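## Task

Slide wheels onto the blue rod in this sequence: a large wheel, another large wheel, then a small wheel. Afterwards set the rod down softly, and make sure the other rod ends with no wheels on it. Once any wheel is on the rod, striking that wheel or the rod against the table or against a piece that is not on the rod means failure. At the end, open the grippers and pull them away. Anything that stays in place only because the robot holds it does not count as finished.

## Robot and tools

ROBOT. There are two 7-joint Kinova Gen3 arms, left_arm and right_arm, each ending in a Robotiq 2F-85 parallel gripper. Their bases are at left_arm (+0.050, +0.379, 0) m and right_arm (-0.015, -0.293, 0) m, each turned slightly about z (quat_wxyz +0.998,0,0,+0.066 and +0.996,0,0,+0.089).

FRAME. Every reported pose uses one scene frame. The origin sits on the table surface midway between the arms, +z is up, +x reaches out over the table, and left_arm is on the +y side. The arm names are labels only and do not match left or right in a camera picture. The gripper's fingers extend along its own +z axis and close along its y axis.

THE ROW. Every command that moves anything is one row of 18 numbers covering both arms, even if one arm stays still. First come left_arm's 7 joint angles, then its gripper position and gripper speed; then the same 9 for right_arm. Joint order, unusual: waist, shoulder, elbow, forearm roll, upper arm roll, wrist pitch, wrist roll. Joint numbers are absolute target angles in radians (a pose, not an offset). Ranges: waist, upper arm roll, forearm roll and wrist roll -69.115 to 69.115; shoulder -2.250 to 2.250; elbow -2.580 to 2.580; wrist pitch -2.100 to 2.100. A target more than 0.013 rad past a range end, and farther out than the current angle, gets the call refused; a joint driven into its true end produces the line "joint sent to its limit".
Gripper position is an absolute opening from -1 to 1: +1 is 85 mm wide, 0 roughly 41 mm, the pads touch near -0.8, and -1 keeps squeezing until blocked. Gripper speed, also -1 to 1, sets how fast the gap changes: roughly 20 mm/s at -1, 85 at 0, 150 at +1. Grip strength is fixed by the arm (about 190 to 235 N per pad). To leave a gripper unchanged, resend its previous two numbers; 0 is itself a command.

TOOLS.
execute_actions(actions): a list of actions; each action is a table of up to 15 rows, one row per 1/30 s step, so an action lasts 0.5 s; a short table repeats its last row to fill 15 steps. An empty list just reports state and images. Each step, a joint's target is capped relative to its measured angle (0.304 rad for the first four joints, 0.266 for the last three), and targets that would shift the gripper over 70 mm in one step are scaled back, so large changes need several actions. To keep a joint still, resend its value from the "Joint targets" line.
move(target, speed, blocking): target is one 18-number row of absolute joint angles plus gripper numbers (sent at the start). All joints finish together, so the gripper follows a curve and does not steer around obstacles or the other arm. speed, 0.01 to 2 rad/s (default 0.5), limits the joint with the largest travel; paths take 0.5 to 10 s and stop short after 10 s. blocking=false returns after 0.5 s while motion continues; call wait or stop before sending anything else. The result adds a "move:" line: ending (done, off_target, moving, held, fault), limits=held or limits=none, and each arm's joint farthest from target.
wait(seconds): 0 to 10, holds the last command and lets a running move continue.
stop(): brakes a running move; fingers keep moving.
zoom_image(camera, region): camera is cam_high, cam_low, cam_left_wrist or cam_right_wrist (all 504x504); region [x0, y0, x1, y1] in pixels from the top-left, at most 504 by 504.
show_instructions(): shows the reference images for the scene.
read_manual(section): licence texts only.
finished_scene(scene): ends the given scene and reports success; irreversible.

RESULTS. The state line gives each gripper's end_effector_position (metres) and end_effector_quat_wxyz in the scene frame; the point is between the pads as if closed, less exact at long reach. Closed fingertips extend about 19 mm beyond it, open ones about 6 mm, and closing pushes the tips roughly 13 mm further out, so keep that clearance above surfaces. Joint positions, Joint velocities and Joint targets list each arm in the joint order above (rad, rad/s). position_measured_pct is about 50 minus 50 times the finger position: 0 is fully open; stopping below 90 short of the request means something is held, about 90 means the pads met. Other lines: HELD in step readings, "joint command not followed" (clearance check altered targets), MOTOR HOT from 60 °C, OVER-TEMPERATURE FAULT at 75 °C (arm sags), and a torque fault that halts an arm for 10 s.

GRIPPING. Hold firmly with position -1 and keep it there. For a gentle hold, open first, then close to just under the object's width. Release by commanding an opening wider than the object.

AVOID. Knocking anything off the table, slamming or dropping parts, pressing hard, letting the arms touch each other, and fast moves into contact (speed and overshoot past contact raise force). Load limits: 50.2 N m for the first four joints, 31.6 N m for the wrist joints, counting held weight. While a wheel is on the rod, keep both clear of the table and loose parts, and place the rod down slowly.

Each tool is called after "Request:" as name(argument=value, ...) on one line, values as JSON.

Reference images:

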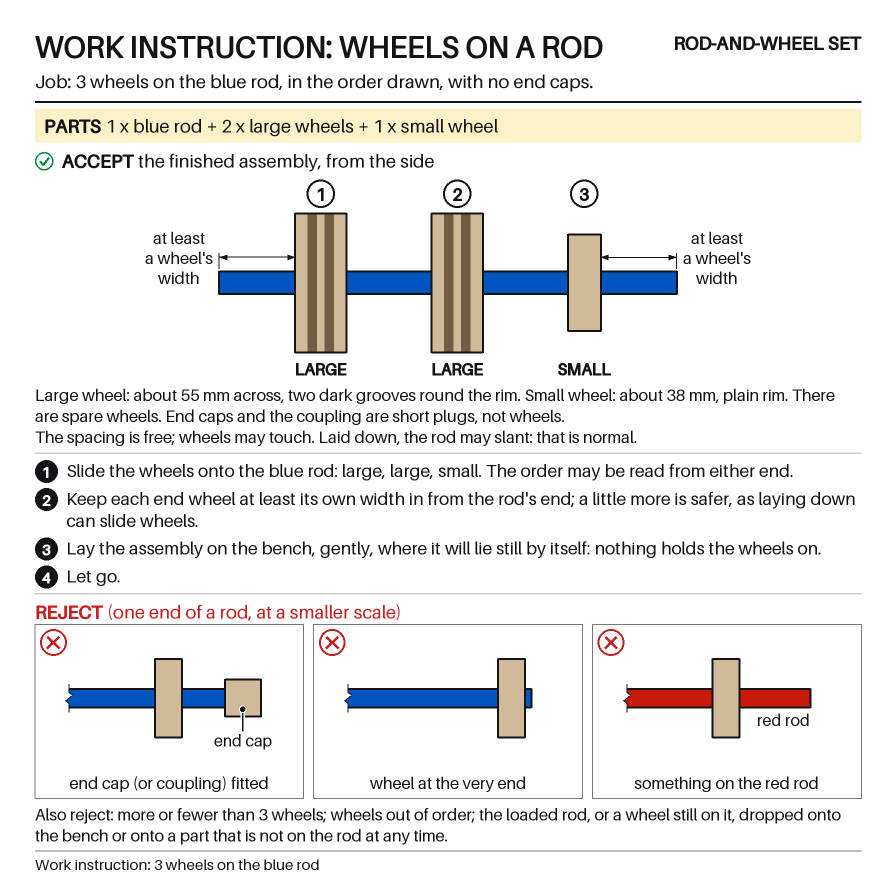

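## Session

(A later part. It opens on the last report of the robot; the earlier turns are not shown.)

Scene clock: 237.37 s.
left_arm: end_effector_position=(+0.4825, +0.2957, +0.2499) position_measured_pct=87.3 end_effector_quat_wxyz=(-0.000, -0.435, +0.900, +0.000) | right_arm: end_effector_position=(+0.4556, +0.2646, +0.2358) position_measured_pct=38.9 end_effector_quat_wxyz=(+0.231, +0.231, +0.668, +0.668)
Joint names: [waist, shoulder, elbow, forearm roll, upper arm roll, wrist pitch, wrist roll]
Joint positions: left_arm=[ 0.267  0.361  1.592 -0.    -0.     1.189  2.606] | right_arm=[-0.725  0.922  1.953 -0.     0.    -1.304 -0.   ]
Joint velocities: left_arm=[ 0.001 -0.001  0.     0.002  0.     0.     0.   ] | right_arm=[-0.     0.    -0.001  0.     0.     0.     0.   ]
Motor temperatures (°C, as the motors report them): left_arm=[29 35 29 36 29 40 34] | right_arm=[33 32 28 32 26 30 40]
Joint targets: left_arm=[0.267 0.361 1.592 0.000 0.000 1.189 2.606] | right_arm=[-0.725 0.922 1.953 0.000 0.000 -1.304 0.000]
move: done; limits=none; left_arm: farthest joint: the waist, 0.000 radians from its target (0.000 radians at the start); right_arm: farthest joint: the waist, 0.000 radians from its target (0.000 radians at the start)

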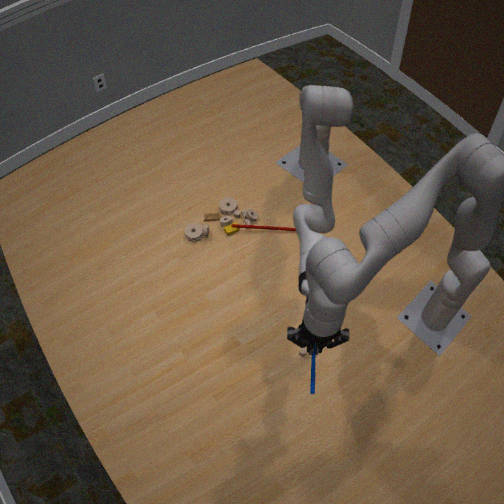

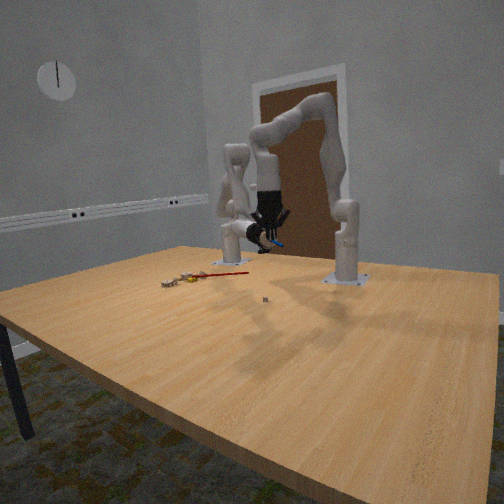

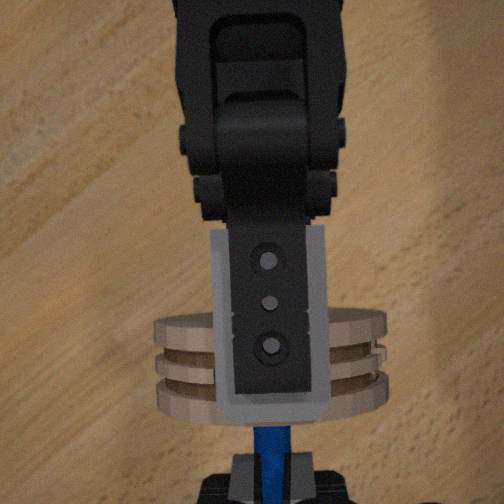

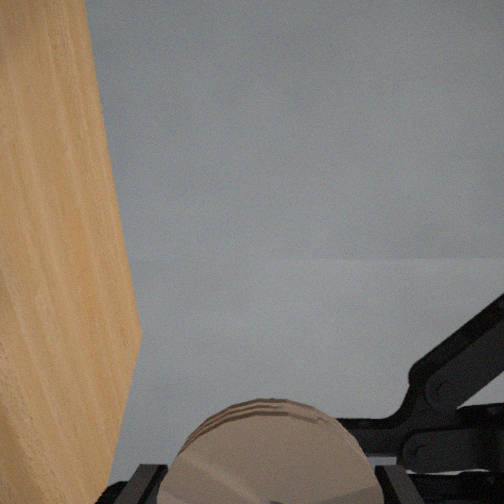

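Request:
execute_actions(actions=[[[0.267,0.361,1.592,0,0,1.189,2.606,-1,0, -0.7255,0.9215,1.9531,0,0,-1.3038,0,0.2,-0.5]],[[0.267,0.361,1.592,0,0,1.189,2.606,-1,0, -0.7255,0.9215,1.9531,0,0,-1.3038,0,0.8,0]]])

Request:
move(target=[0.267,0.361,1.592,0,0,1.189,2.606,-1,0, -0.7255,0.89,2.2762,0,0,-1.596,0,0.8,0], speed=0.3)

Scene clock: 244.97 s.
left_arm: end_effector_position=(+0.4825, +0.2956, +0.2498) position_measured_pct=87.3 end_effector_quat_wxyz=(-0.000, -0.435, +0.900, +0.000) | right_arm: end_effector_position=(+0.4555, +0.2647, +0.2360) position_measured_pct=10.3 end_effector_quat_wxyz=(+0.231, +0.231, +0.668, +0.668)
Joint names: [waist, shoulder, elbow, forearm roll, upper arm roll, wrist pitch, wrist roll]
Joint positions: left_arm=[ 0.267  0.361  1.592 -0.    -0.     1.189  2.606] | right_arm=[-0.725  0.921  1.953 -0.     0.    -1.304 -0.   ]
Joint velocities: left_arm=[ 0.    -0.     0.    -0.002 -0.    -0.001 -0.   ] | right_arm=[-0.     0.     0.001 -0.    -0.     0.    -0.   ]
Motor temperatures (°C, as the motors report them): left_arm=[29 35 29 36 29 40 34] | right_arm=[33 33 28 32 26 30 40]
Joint targets: left_arm=[0.267 0.361 1.592 0.000 0.000 1.189 2.606] | right_arm=[-0.725 0.922 1.953 0.000 0.000 -1.304 0.000]
Step readings (joint positions; steps 1 to 15: 1st action; 16 to 30: 2nd action):
0: left_arm=[0.267 0.361 1.592 -0.000 -0.000 1.189 2.606] | right_arm=[-0.725 0.922 1.953 -0.000 0.000 -1.304 -0.000]
1: left_arm=[0.267 0.361 1.592 -0.000 -0.000 1.189 2.606] | right_arm=[-0.725 0.922 1.953 -0.000 0.000 -1.304 -0.000]
2: left_arm=[0.267 0.361 1.592 -0.000 -0.000 1.189 2.606] | right_arm=[-0.725 0.922 1.953 -0.000 0.000 -1.304 -0.000]
4: left_arm=[0.267 0.361 1.592 -0.000 -0.000 1.189 2.606] | right_arm=[-0.725 0.922 1.953 -0.000 0.000 -1.304 -0.000]
8: left_arm=[0.267 0.361 1.592 -0.000 -0.000 1.189 2.606] | right_arm=[-0.725 0.922 1.953 -0.000 0.000 -1.304 -0.000]
15: left_arm=[0.267 0.361 1.592 -0.000 -0.000 1.189 2.606] | right_arm=[-0.725 0.922 1.953 -0.000 0.000 -1.304 -0.000]
16: left_arm=[0.267 0.361 1.592 -0.000 -0.000 1.189 2.606] | right_arm=[-0.725 0.922 1.953 -0.000 0.000 -1.304 -0.000]
17: left_arm=[0.267 0.361 1.592 -0.000 -0.000 1.189 2.606] | right_arm=[-0.725 0.922 1.953 -0.000 0.000 -1.304 -0.000]
19: left_arm=[0.267 0.361 1.592 0.000 0.000 1.189 2.606] | right_arm=[-0.725 0.922 1.953 -0.000 0.000 -1.304 0.000]
23: left_arm=[0.267 0.361 1.592 -0.000 -0.000 1.189 2.606] | right_arm=[-0.725 0.921 1.953 0.000 0.000 -1.304 -0.000]
30: Joint positions above

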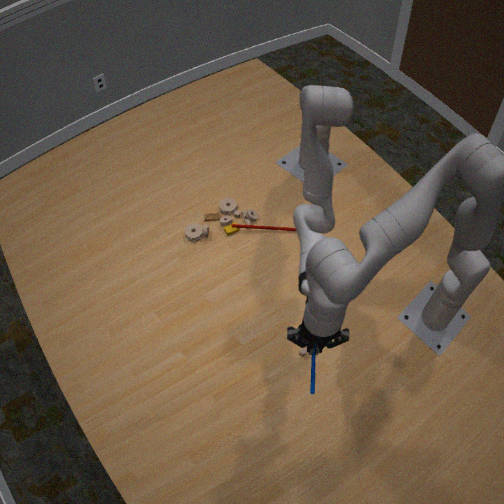

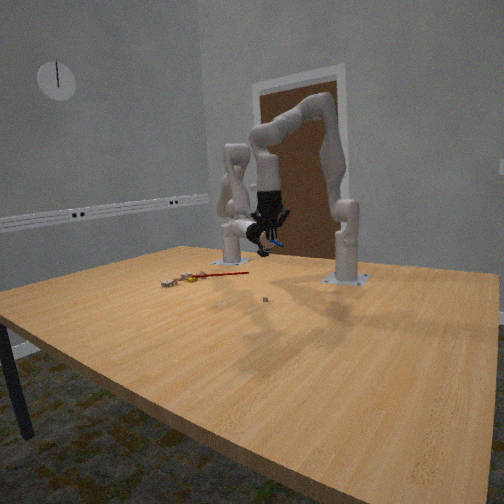

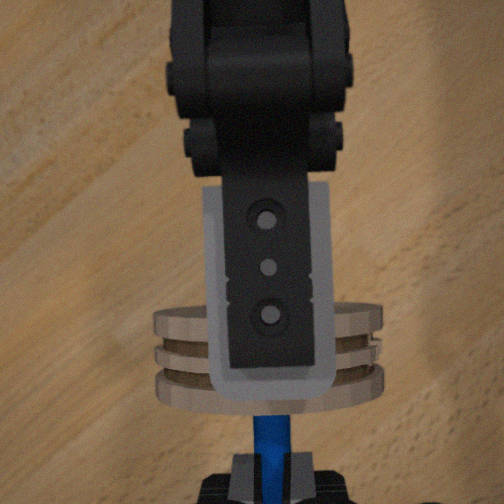

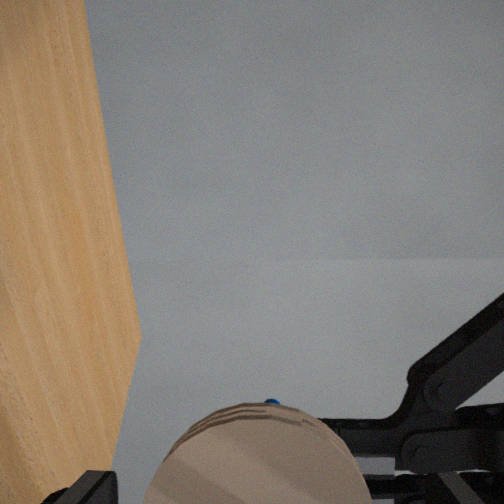

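Scene clock: 246.47 s.
left_arm: end_effector_position=(+0.4825, +0.2956, +0.2498) position_measured_pct=87.3 end_effector_quat_wxyz=(-0.000, -0.435, +0.900, +0.000) | right_arm: end_effector_position=(+0.3944, +0.1870, +0.2355) position_measured_pct=9.9 end_effector_quat_wxyz=(+0.231, +0.231, +0.668, +0.668)
Joint names: [waist, shoulder, elbow, forearm roll, upper arm roll, wrist pitch, wrist roll]
Joint positions: left_arm=[ 0.267  0.361  1.592 -0.    -0.     1.189  2.606] | right_arm=[-0.725  0.89   2.276  0.    -0.    -1.596  0.   ]
Joint velocities: left_arm=[-0.     0.     0.001 -0.001  0.    -0.    -0.   ] | right_arm=[ 0.    -0.001  0.001  0.     0.    -0.    -0.   ]
Motor temperatures (°C, as the motors report them): left_arm=[29 35 29 36 29 40 34] | right_arm=[33 33 28 32 26 30 40]
Joint targets: left_arm=[0.267 0.361 1.592 0.000 0.000 1.189 2.606] | right_arm=[-0.725 0.890 2.276 0.000 0.000 -1.596 0.000]
move: done; limits=none; left_arm: farthest joint: the waist, 0.000 radians from its target (0.000 radians at the start); right_arm: farthest joint: the waist, 0.000 radians from its target (0.000 radians at the start)

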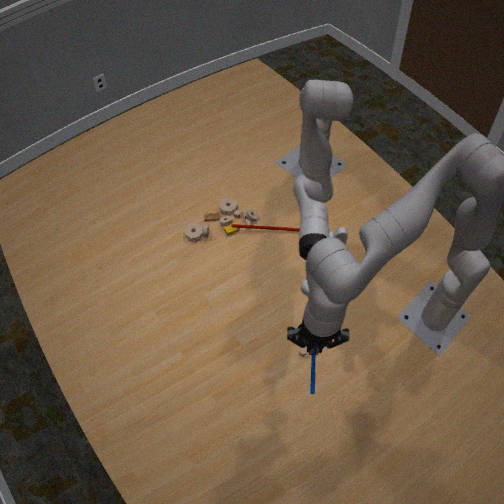

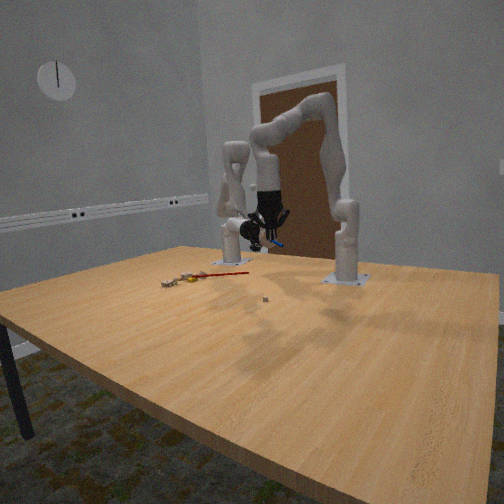

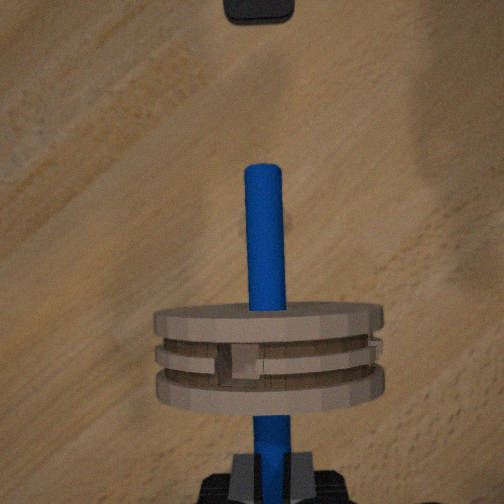

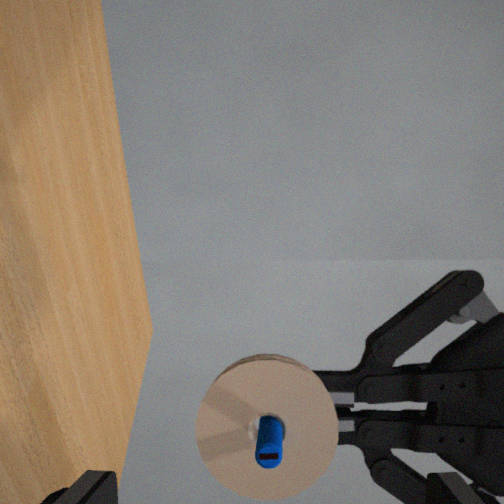

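Request:
zoom_image(camera="cam_right_wrist", region=[190, 350, 350, 504])

Region (190, 350, 350, 504) of cam_right_wrist's 504x504 image, scaled by 3.150; it fills the top 485 rows of this view, and the rest is white.

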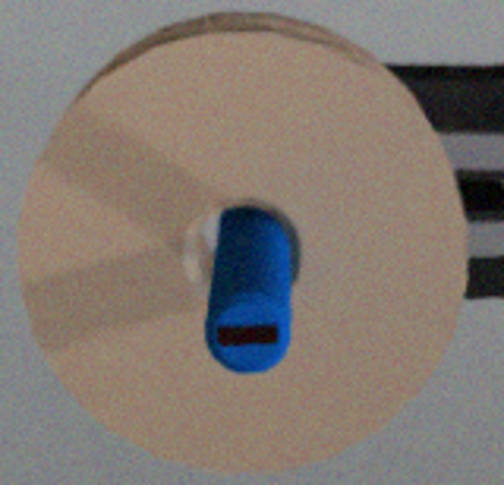

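Request:
move(target=[0.267,0.361,1.592,0,0,1.189,-0.5356,-1,0, -0.7255,0.90,2.32,0,0,-1.65,0,0.8,0], speed=0.8)

Scene clock: 272.93 s.
left_arm: end_effector_position=(+0.4825, +0.2956, +0.2498) position_measured_pct=87.3 end_effector_quat_wxyz=(-0.000, +0.900, +0.435, -0.000) | right_arm: end_effector_position=(+0.3856, +0.1758, +0.2332) position_measured_pct=9.9 end_effector_quat_wxyz=(+0.231, +0.231, +0.668, +0.668)
Joint names: [waist, shoulder, elbow, forearm roll, upper arm roll, wrist pitch, wrist roll]
Joint positions: left_arm=[ 0.267  0.361  1.592  0.     0.     1.189 -0.536] | right_arm=[-0.725  0.9    2.32  -0.     0.    -1.65  -0.   ]
Joint velocities: left_arm=[-0.     0.     0.     0.001  0.     0.     0.   ] | right_arm=[ 0. -0.  0. -0.  0. -0. -0.]
Motor temperatures (°C, as the motors report them): left_arm=[29 35 29 36 29 40 34] | right_arm=[33 33 28 32 26 30 40]
Joint targets: left_arm=[0.267 0.361 1.592 0.000 0.000 1.189 -0.536] | right_arm=[-0.725 0.900 2.320 0.000 0.000 -1.650 0.000]
move: done; limits=none; left_arm: farthest joint: the waist, 0.000 radians from its target (0.000 radians at the start); right_arm: farthest joint: the waist, 0.000 radians from its target (0.000 radians at the start)

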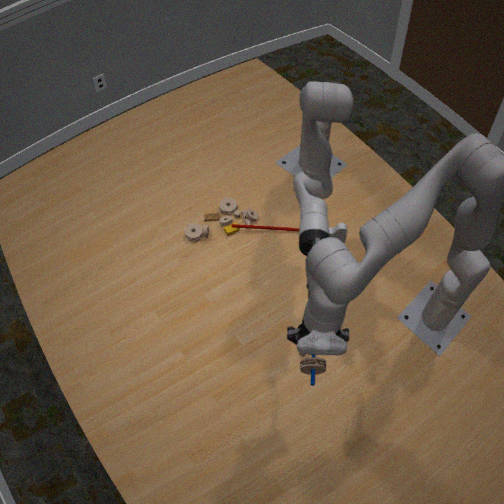

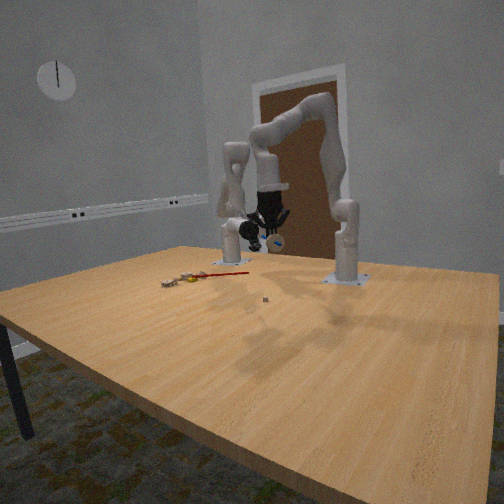

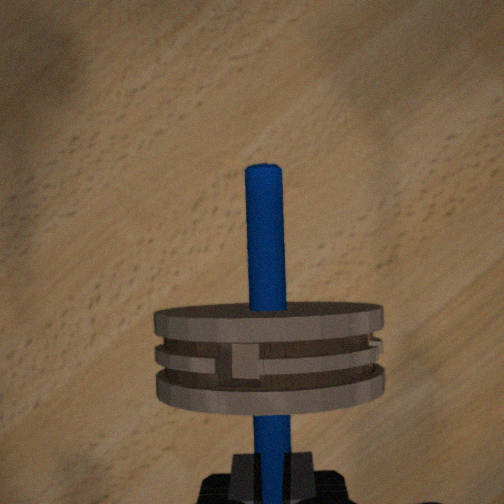

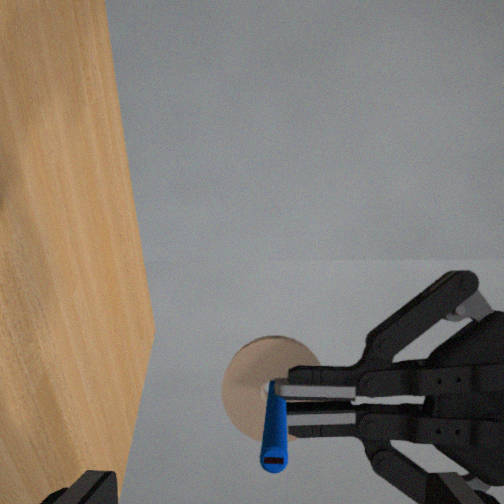

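Request:
zoom_image(camera="cam_right_wrist", region=[190, 350, 350, 504])

Region (190, 350, 350, 504) of cam_right_wrist's 504x504 image, scaled by 3.150; it fills the top 485 rows of this view, and the rest is white.

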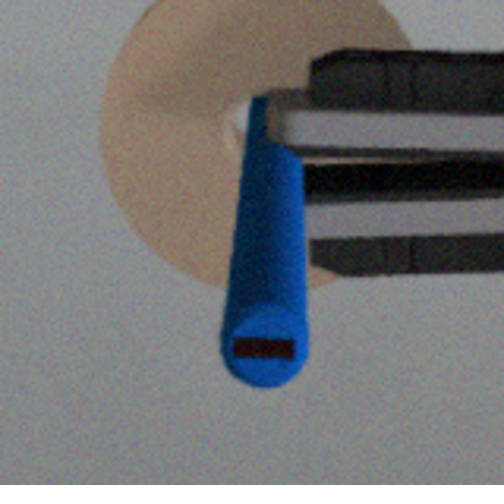

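Request:
move(target=[0.267,0.361,1.592,0,0,1.189,-0.5356,-1,0, 0.064,0.6017,1.660,0,0,0.8799,0.636,0.8,1], speed=1.0)

Scene clock: 280.67 s.
left_arm: end_effector_position=(+0.4825, +0.2956, +0.2498) position_measured_pct=87.3 end_effector_quat_wxyz=(-0.000, +0.900, +0.435, -0.000) | right_arm: end_effector_position=(+0.4651, -0.2627, +0.1200) position_measured_pct=9.9 end_effector_quat_wxyz=(-0.000, +0.399, +0.917, -0.000)
Joint names: [waist, shoulder, elbow, forearm roll, upper arm roll, wrist pitch, wrist roll]
Joint positions: left_arm=[ 0.267  0.361  1.592  0.     0.     1.189 -0.536] | right_arm=[0.064 0.602 1.66  0.    0.    0.88  0.636]
Joint velocities: left_arm=[-0.001 -0.    -0.     0.     0.     0.    -0.   ] | right_arm=[ 0.003 -0.001 -0.002 -0.    -0.     0.     0.   ]
Motor temperatures (°C, as the motors report them): left_arm=[29 35 29 36 29 40 34] | right_arm=[33 33 28 32 26 30 40]
Joint targets: left_arm=[0.267 0.361 1.592 0.000 0.000 1.189 -0.536] | right_arm=[0.064 0.602 1.660 0.000 0.000 0.880 0.636]
move: done; limits=none; left_arm: farthest joint: the waist, 0.000 radians from its target (0.000 radians at the start); right_arm: farthest joint: the waist, 0.000 radians from its target (0.790 radians at the start)

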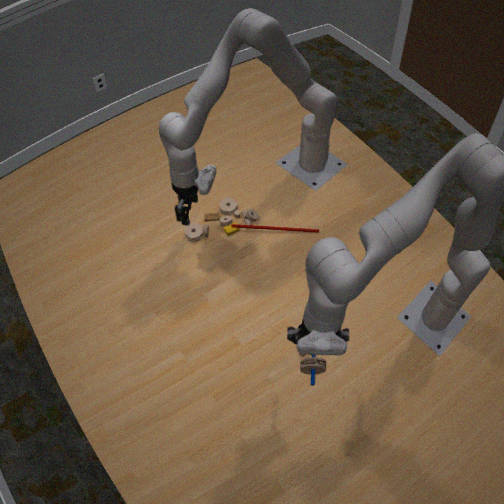

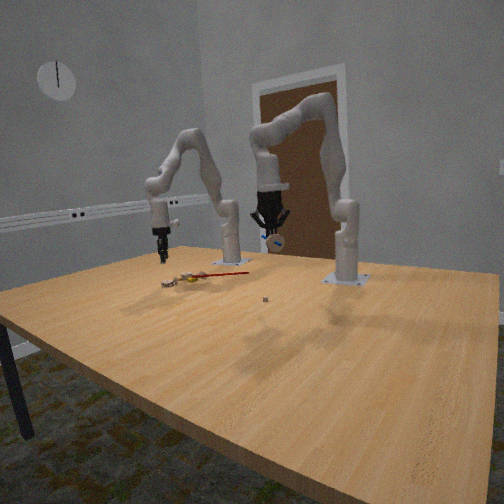

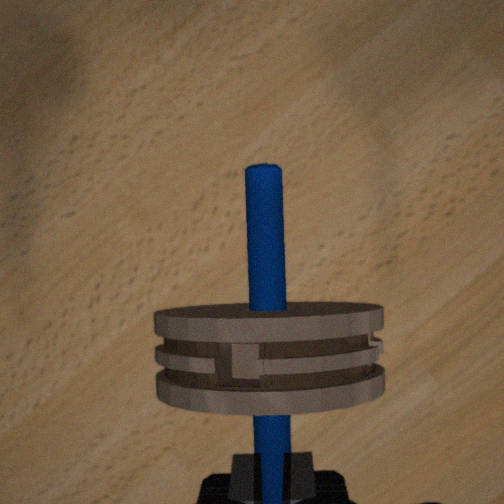

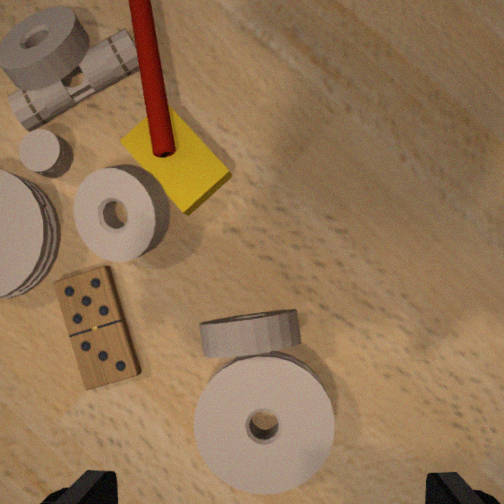

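Request:
move(target=[0.267,0.361,1.592,0,0,1.189,-0.5356,-1,0, 0.0674,0.775,1.7436,0,0,0.623,0.639,0.65,1], speed=0.3)

Request:
execute_actions(actions=[[[0.267,0.361,1.592,0,0,1.189,-0.5356,-1,0, 0.0674,0.775,1.7436,0,0,0.623,0.639,-1,0]],[[0.267,0.361,1.592,0,0,1.189,-0.5356,-1,0, 0.0674,0.775,1.7436,0,0,0.623,0.639,-1,0]]])

Scene clock: 285.67 s.
left_arm: end_effector_position=(+0.4825, +0.2956, +0.2498) position_measured_pct=87.3 end_effector_quat_wxyz=(-0.000, +0.900, +0.435, -0.000) | right_arm: end_effector_position=(+0.4627, -0.2648, +0.0189) position_measured_pct=17.5 end_effector_quat_wxyz=(+0.000, +0.399, +0.917, +0.000)
Joint names: [waist, shoulder, elbow, forearm roll, upper arm roll, wrist pitch, wrist roll]
Joint positions: left_arm=[ 0.267  0.361  1.592  0.     0.     1.189 -0.536] | right_arm=[0.067 0.775 1.744 0.    0.    0.623 0.639]
Joint velocities: left_arm=[-0.     0.    -0.    -0.001 -0.     0.001  0.   ] | right_arm=[ 0.     0.003 -0.001  0.     0.    -0.    -0.   ]
Motor temperatures (°C, as the motors report them): left_arm=[29 35 29 36 29 40 34] | right_arm=[33 33 28 32 26 30 40]
Joint targets: left_arm=[0.267 0.361 1.592 0.000 0.000 1.189 -0.536] | right_arm=[0.067 0.775 1.744 0.000 0.000 0.623 0.639]
move: done; limits=none; left_arm: farthest joint: the waist, 0.000 radians from its target (0.000 radians at the start); right_arm: farthest joint: the waist, 0.000 radians from its target (0.003 radians at the start)

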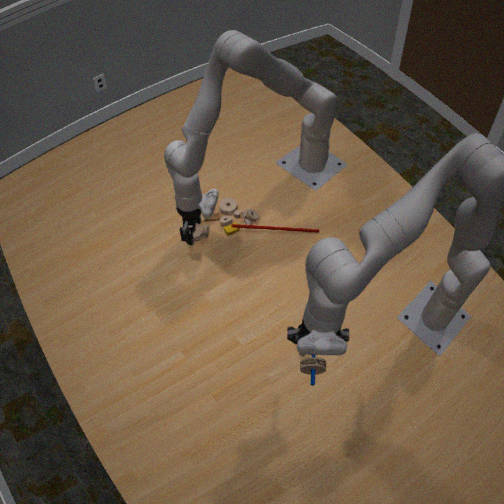

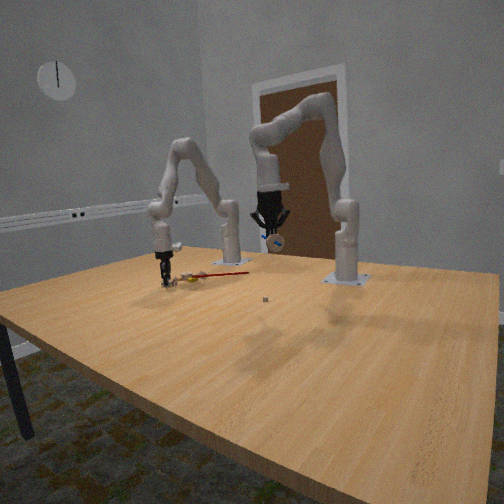

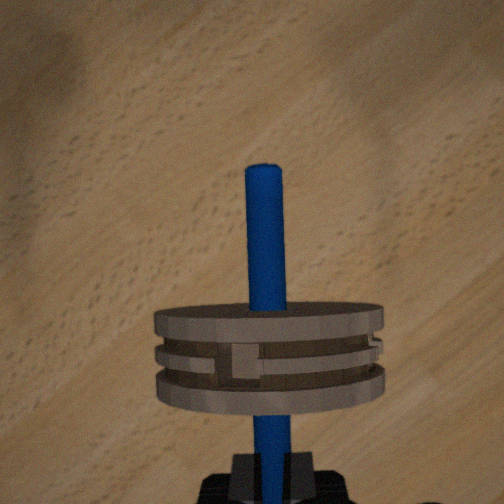

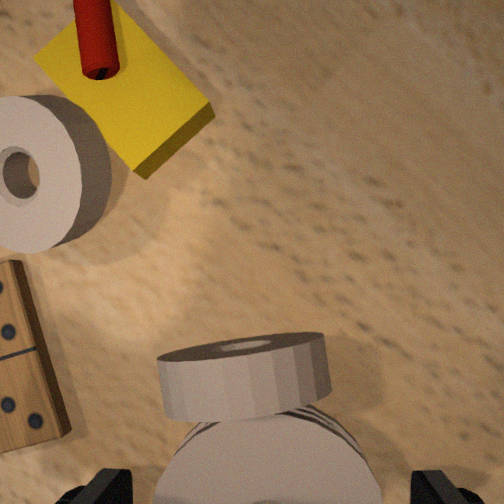

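Scene clock: 286.67 s.
left_arm: end_effector_position=(+0.4825, +0.2956, +0.2498) position_measured_pct=87.3 end_effector_quat_wxyz=(-0.000, +0.900, +0.435, -0.000) | right_arm: end_effector_position=(+0.4629, -0.2648, +0.0198) position_measured_pct=38.9 end_effector_quat_wxyz=(+0.000, +0.399, +0.917, +0.000)
Joint names: [waist, shoulder, elbow, forearm roll, upper arm roll, wrist pitch, wrist roll]
Joint positions: left_arm=[ 0.267  0.361  1.592  0.     0.     1.189 -0.536] | right_arm=[ 0.067  0.773  1.744 -0.     0.     0.624  0.639]
Joint velocities: left_arm=[-0.001  0.001  0.001 -0.002 -0.     0.001 -0.   ] | right_arm=[ 0. -0.  0. -0.  0. -0. -0.]
Motor temperatures (°C, as the motors report them): left_arm=[29 35 29 36 29 40 34] | right_arm=[33 33 28 32 26 30 40]
Joint targets: left_arm=[0.267 0.361 1.592 0.000 0.000 1.189 -0.536] | right_arm=[0.067 0.775 1.744 0.000 0.000 0.623 0.639]
Step readings (joint positions; steps 1 to 15: 1st action; 16 to 30: 2nd action):
0: left_arm=[0.267 0.361 1.592 0.000 0.000 1.189 -0.536] | right_arm=[0.067 0.775 1.744 0.000 0.000 0.623 0.639]
1: left_arm=[0.267 0.361 1.592 0.000 0.000 1.189 -0.536] | right_arm=[0.067 0.775 1.744 0.000 0.000 0.623 0.639]
2: left_arm=[0.267 0.361 1.592 0.000 0.000 1.189 -0.536] | right_arm=[0.067 0.775 1.744 0.000 0.000 0.623 0.639]
4: left_arm=[0.267 0.361 1.592 0.000 0.000 1.189 -0.536] | right_arm=[0.067 0.775 1.744 0.000 0.000 0.623 0.639]
8: left_arm=[0.267 0.361 1.592 0.000 0.000 1.189 -0.536] | right_arm=[0.067 0.775 1.744 -0.000 0.000 0.623 0.639]
15: left_arm=[0.267 0.361 1.592 0.000 0.000 1.189 -0.536] | right_arm=[0.067 0.773 1.744 -0.000 0.000 0.624 0.639]
16: left_arm=[0.267 0.361 1.592 0.000 0.000 1.189 -0.536] | right_arm=[0.067 0.773 1.744 -0.000 0.000 0.624 0.639]
17: left_arm=[0.267 0.361 1.592 0.000 0.000 1.189 -0.536] | right_arm=[0.067 0.773 1.744 -0.000 0.000 0.624 0.639]
19: left_arm=[0.267 0.361 1.592 0.000 0.000 1.189 -0.536] | right_arm=[0.067 0.773 1.744 -0.000 0.000 0.624 0.639]
23: left_arm=[0.267 0.361 1.592 0.000 0.000 1.189 -0.536] | right_arm=[0.067 0.773 1.744 -0.000 0.000 0.624 0.639]
30: Joint positions above

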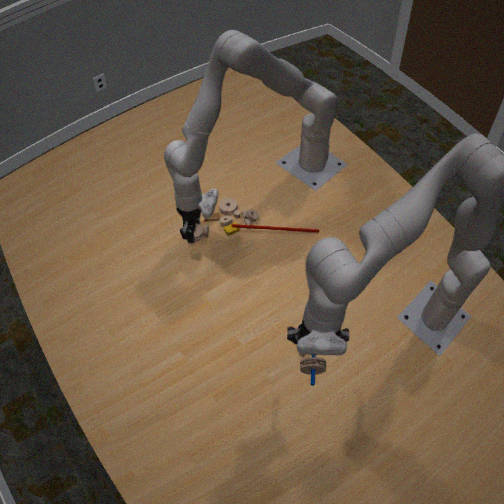

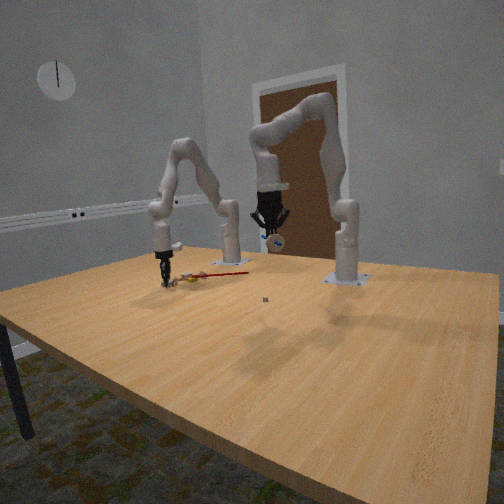

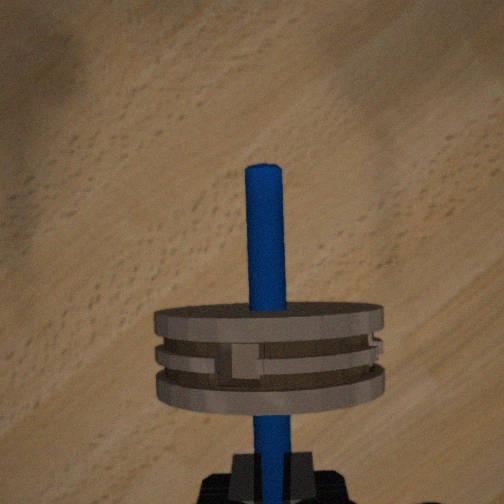

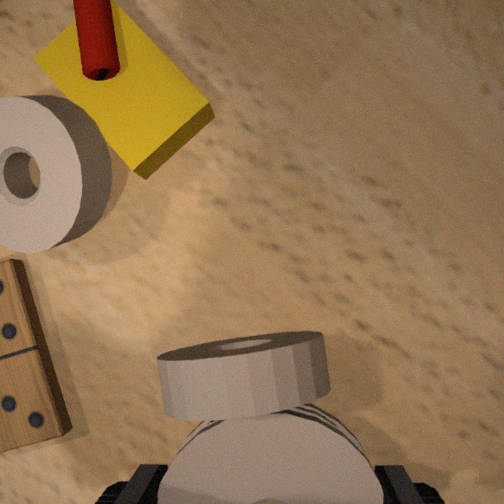

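Request:
move(target=[0.267,0.361,1.592,0,0,1.189,-0.5356,-1,0, 0.066,0.6017,1.660,0,0,0.8799,0.5,-1,0], speed=0.5)

Request:
move(target=[0.267,0.361,1.592,0,0,1.189,-0.5356,-1,0, -0.7255,0.895,2.32,0,0,-1.645,0,-1,0], speed=1.0)

Request:
zoom_image(camera="cam_right_wrist", region=[140, 350, 400, 504])

Scene clock: 294.77 s.
left_arm: end_effector_position=(+0.4825, +0.2956, +0.2498) position_measured_pct=87.3 end_effector_quat_wxyz=(-0.000, +0.900, +0.435, -0.000) | right_arm: end_effector_position=(+0.4651, -0.2638, +0.1199) position_measured_pct=38.9 end_effector_quat_wxyz=(-0.000, +0.461, +0.887, -0.000)
Joint names: [waist, shoulder, elbow, forearm roll, upper arm roll, wrist pitch, wrist roll]
Joint positions: left_arm=[ 0.267  0.361  1.592  0.     0.     1.189 -0.536] | right_arm=[ 0.066  0.602  1.66  -0.     0.     0.88   0.5  ]
Joint velocities: left_arm=[ 0.     0.     0.    -0.001 -0.     0.001  0.   ] | right_arm=[-0.    -0.003  0.    -0.     0.     0.    -0.   ]
Motor temperatures (°C, as the motors report them): left_arm=[29 35 29 36 29 40 34] | right_arm=[33 33 28 32 26 30 40]
Joint targets: left_arm=[0.267 0.361 1.592 0.000 0.000 1.189 -0.536] | right_arm=[0.066 0.602 1.660 0.000 0.000 0.880 0.500]
move: done; limits=none; left_arm: farthest joint: the waist, 0.000 radians from its target (0.000 radians at the start); right_arm: farthest joint: the waist, 0.000 radians from its target (0.001 radians at the start)

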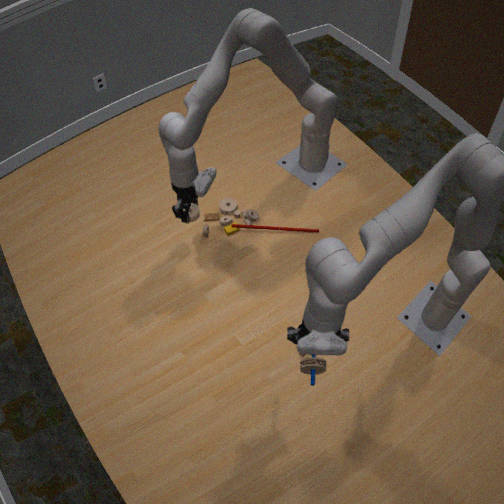

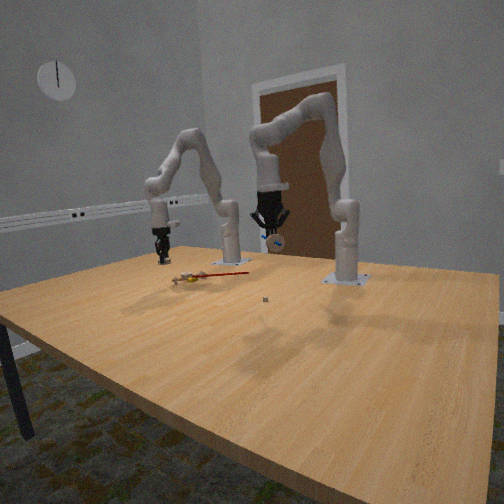

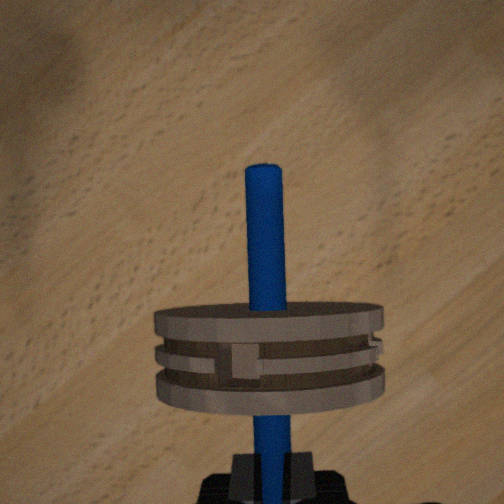

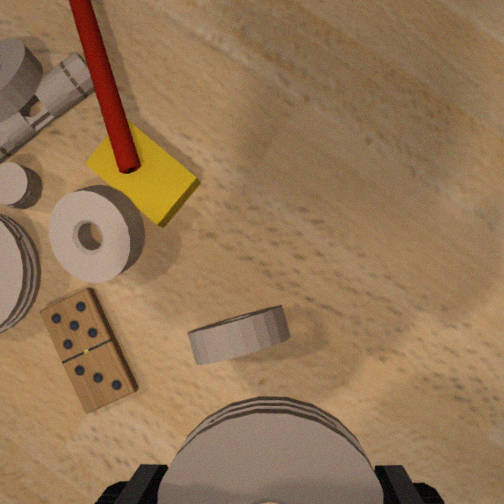

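Scene clock: 297.87 s.
left_arm: end_effector_position=(+0.4825, +0.2956, +0.2498) position_measured_pct=87.3 end_effector_quat_wxyz=(-0.000, +0.900, +0.435, -0.000) | right_arm: end_effector_position=(+0.3859, +0.1759, +0.2348) position_measured_pct=38.9 end_effector_quat_wxyz=(+0.232, +0.231, +0.668, +0.668)
Joint names: [waist, shoulder, elbow, forearm roll, upper arm roll, wrist pitch, wrist roll]
Joint positions: left_arm=[ 0.267  0.361  1.592  0.     0.     1.189 -0.536] | right_arm=[-0.725  0.895  2.32   0.    -0.    -1.645  0.   ]
Joint velocities: left_arm=[-0.    -0.    -0.001  0.001  0.     0.    -0.   ] | right_arm=[-0.003  0.002  0.001 -0.     0.    -0.    -0.   ]
Motor temperatures (°C, as the motors report them): left_arm=[29 35 29 36 29 40 34] | right_arm=[33 33 28 32 26 30 40]
Joint targets: left_arm=[0.267 0.361 1.592 0.000 0.000 1.189 -0.536] | right_arm=[-0.725 0.895 2.320 0.000 0.000 -1.645 -0.000]
move: done; limits=none; left_arm: farthest joint: the waist, 0.000 radians from its target (0.000 radians at the start); right_arm: farthest joint: the waist, 0.000 radians from its target (0.792 radians at the start)

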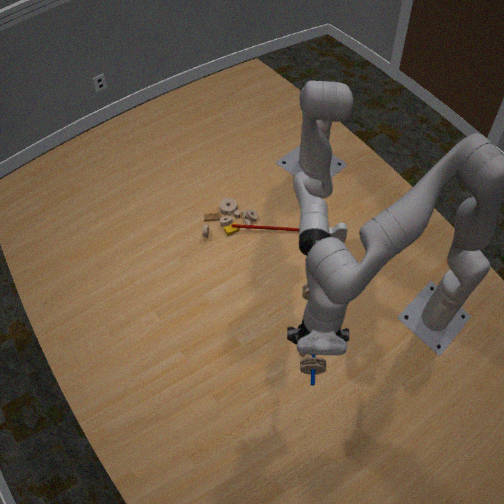

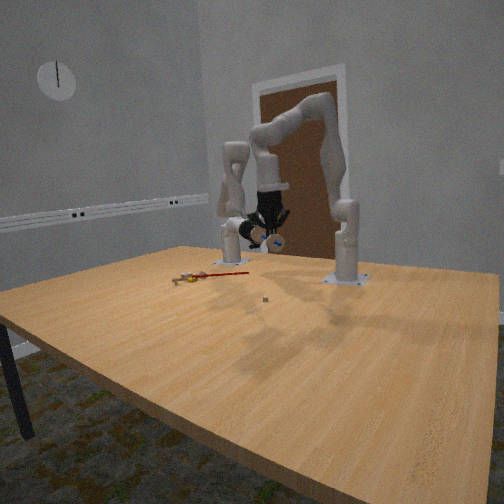

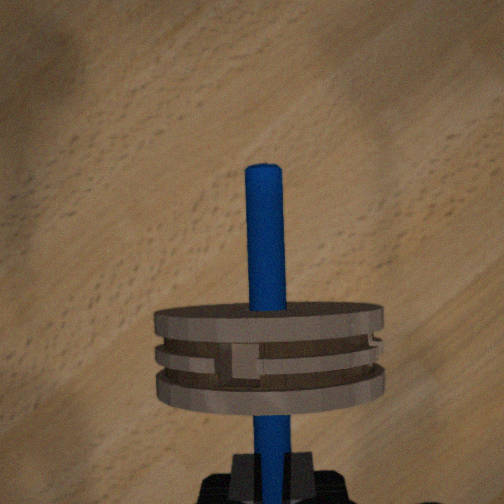

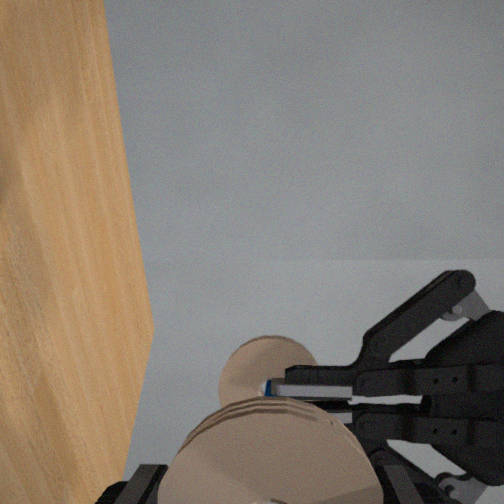

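Region (140, 350, 400, 504) of cam_right_wrist's 504x504 image, scaled by 1.938; it fills the top 299 rows of this view, and the rest is white.

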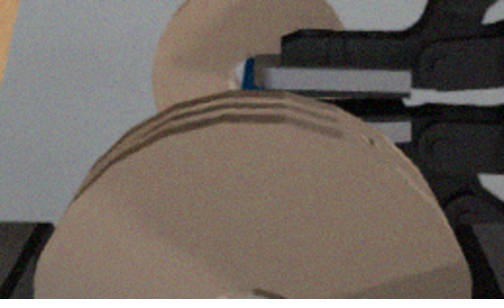

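Request:
move(target=[0.267,0.361,1.592,0,0,1.189,-0.5356,-1,0, -0.724,0.891,2.23,0,0,-1.5502,0,-1,0], speed=0.15)

Request:
zoom_image(camera="cam_low", region=[235, 215, 295, 260])

Request:
zoom_image(camera="cam_high", region=[270, 260, 370, 400])

Scene clock: 302.27 s.
left_arm: end_effector_position=(+0.4825, +0.2956, +0.2498) position_measured_pct=87.3 end_effector_quat_wxyz=(-0.000, +0.900, +0.435, -0.000) | right_arm: end_effector_position=(+0.4041, +0.1978, +0.2350) position_measured_pct=38.9 end_effector_quat_wxyz=(+0.232, +0.232, +0.668, +0.668)
Joint names: [waist, shoulder, elbow, forearm roll, upper arm roll, wrist pitch, wrist roll]
Joint positions: left_arm=[ 0.267  0.361  1.592  0.     0.     1.189 -0.536] | right_arm=[-0.724  0.891  2.23  -0.     0.    -1.55  -0.   ]
Joint velocities: left_arm=[-0.    -0.001 -0.     0.     0.     0.001 -0.   ] | right_arm=[ 0. -0. -0. -0. -0.  0. -0.]
Motor temperatures (°C, as the motors report them): left_arm=[29 35 29 36 29 40 34] | right_arm=[33 33 28 32 26 30 40]
Joint targets: left_arm=[0.267 0.361 1.592 0.000 0.000 1.189 -0.536] | right_arm=[-0.724 0.891 2.230 0.000 0.000 -1.550 0.000]
move: done; limits=none; left_arm: farthest joint: the waist, 0.000 radians from its target (0.000 radians at the start); right_arm: farthest joint: the waist, 0.000 radians from its target (0.002 radians at the start)

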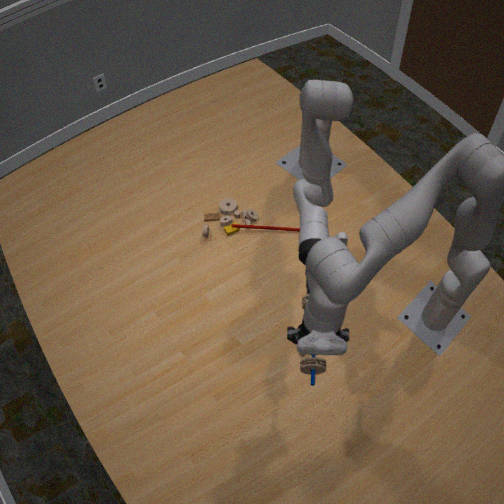

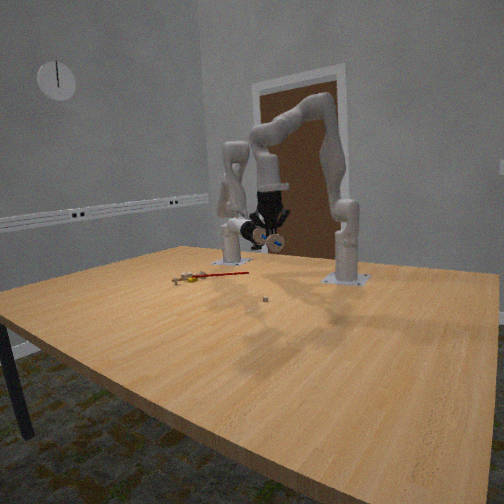

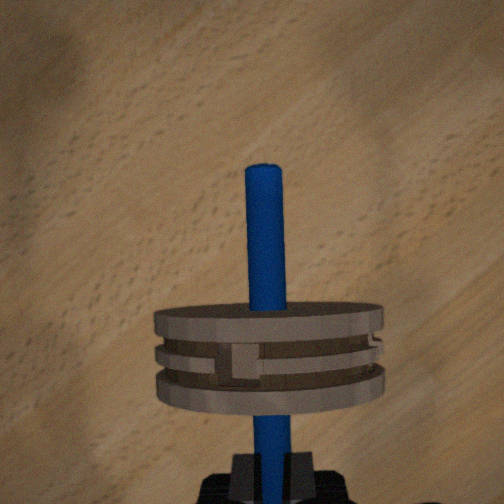

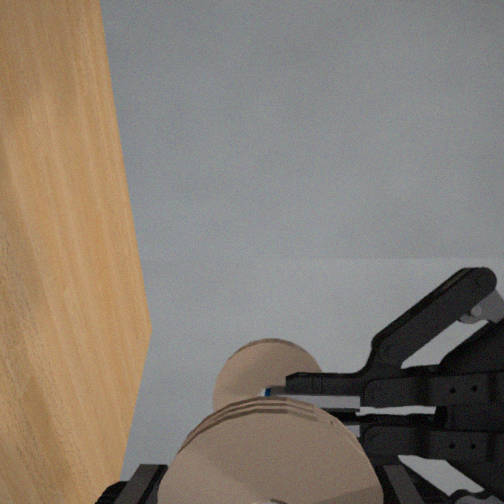

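Region (235, 215, 295, 260) of cam_low's 504x504 image, scaled by 8.400, with more detail than that image has; it fills the top 378 rows of this view, and the rest is white.

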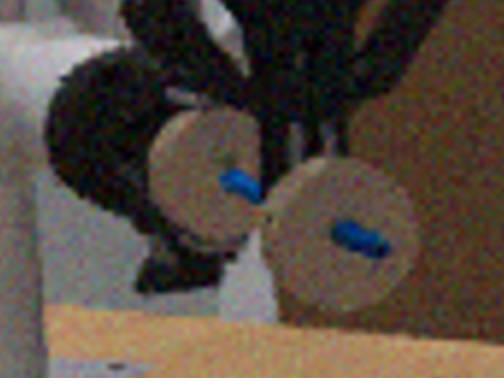

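Region (270, 260, 370, 400) of cam_high's 504x504 image, scaled by 3.600, with more detail than that image has; it fills the left 360 columns of this view, and the rest is white.

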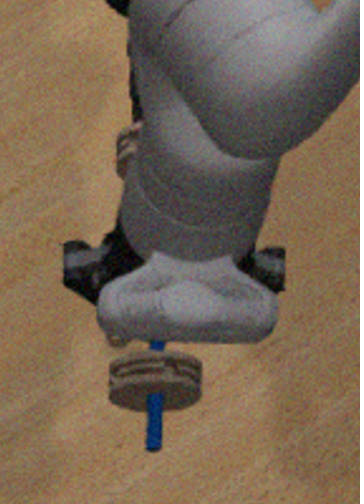

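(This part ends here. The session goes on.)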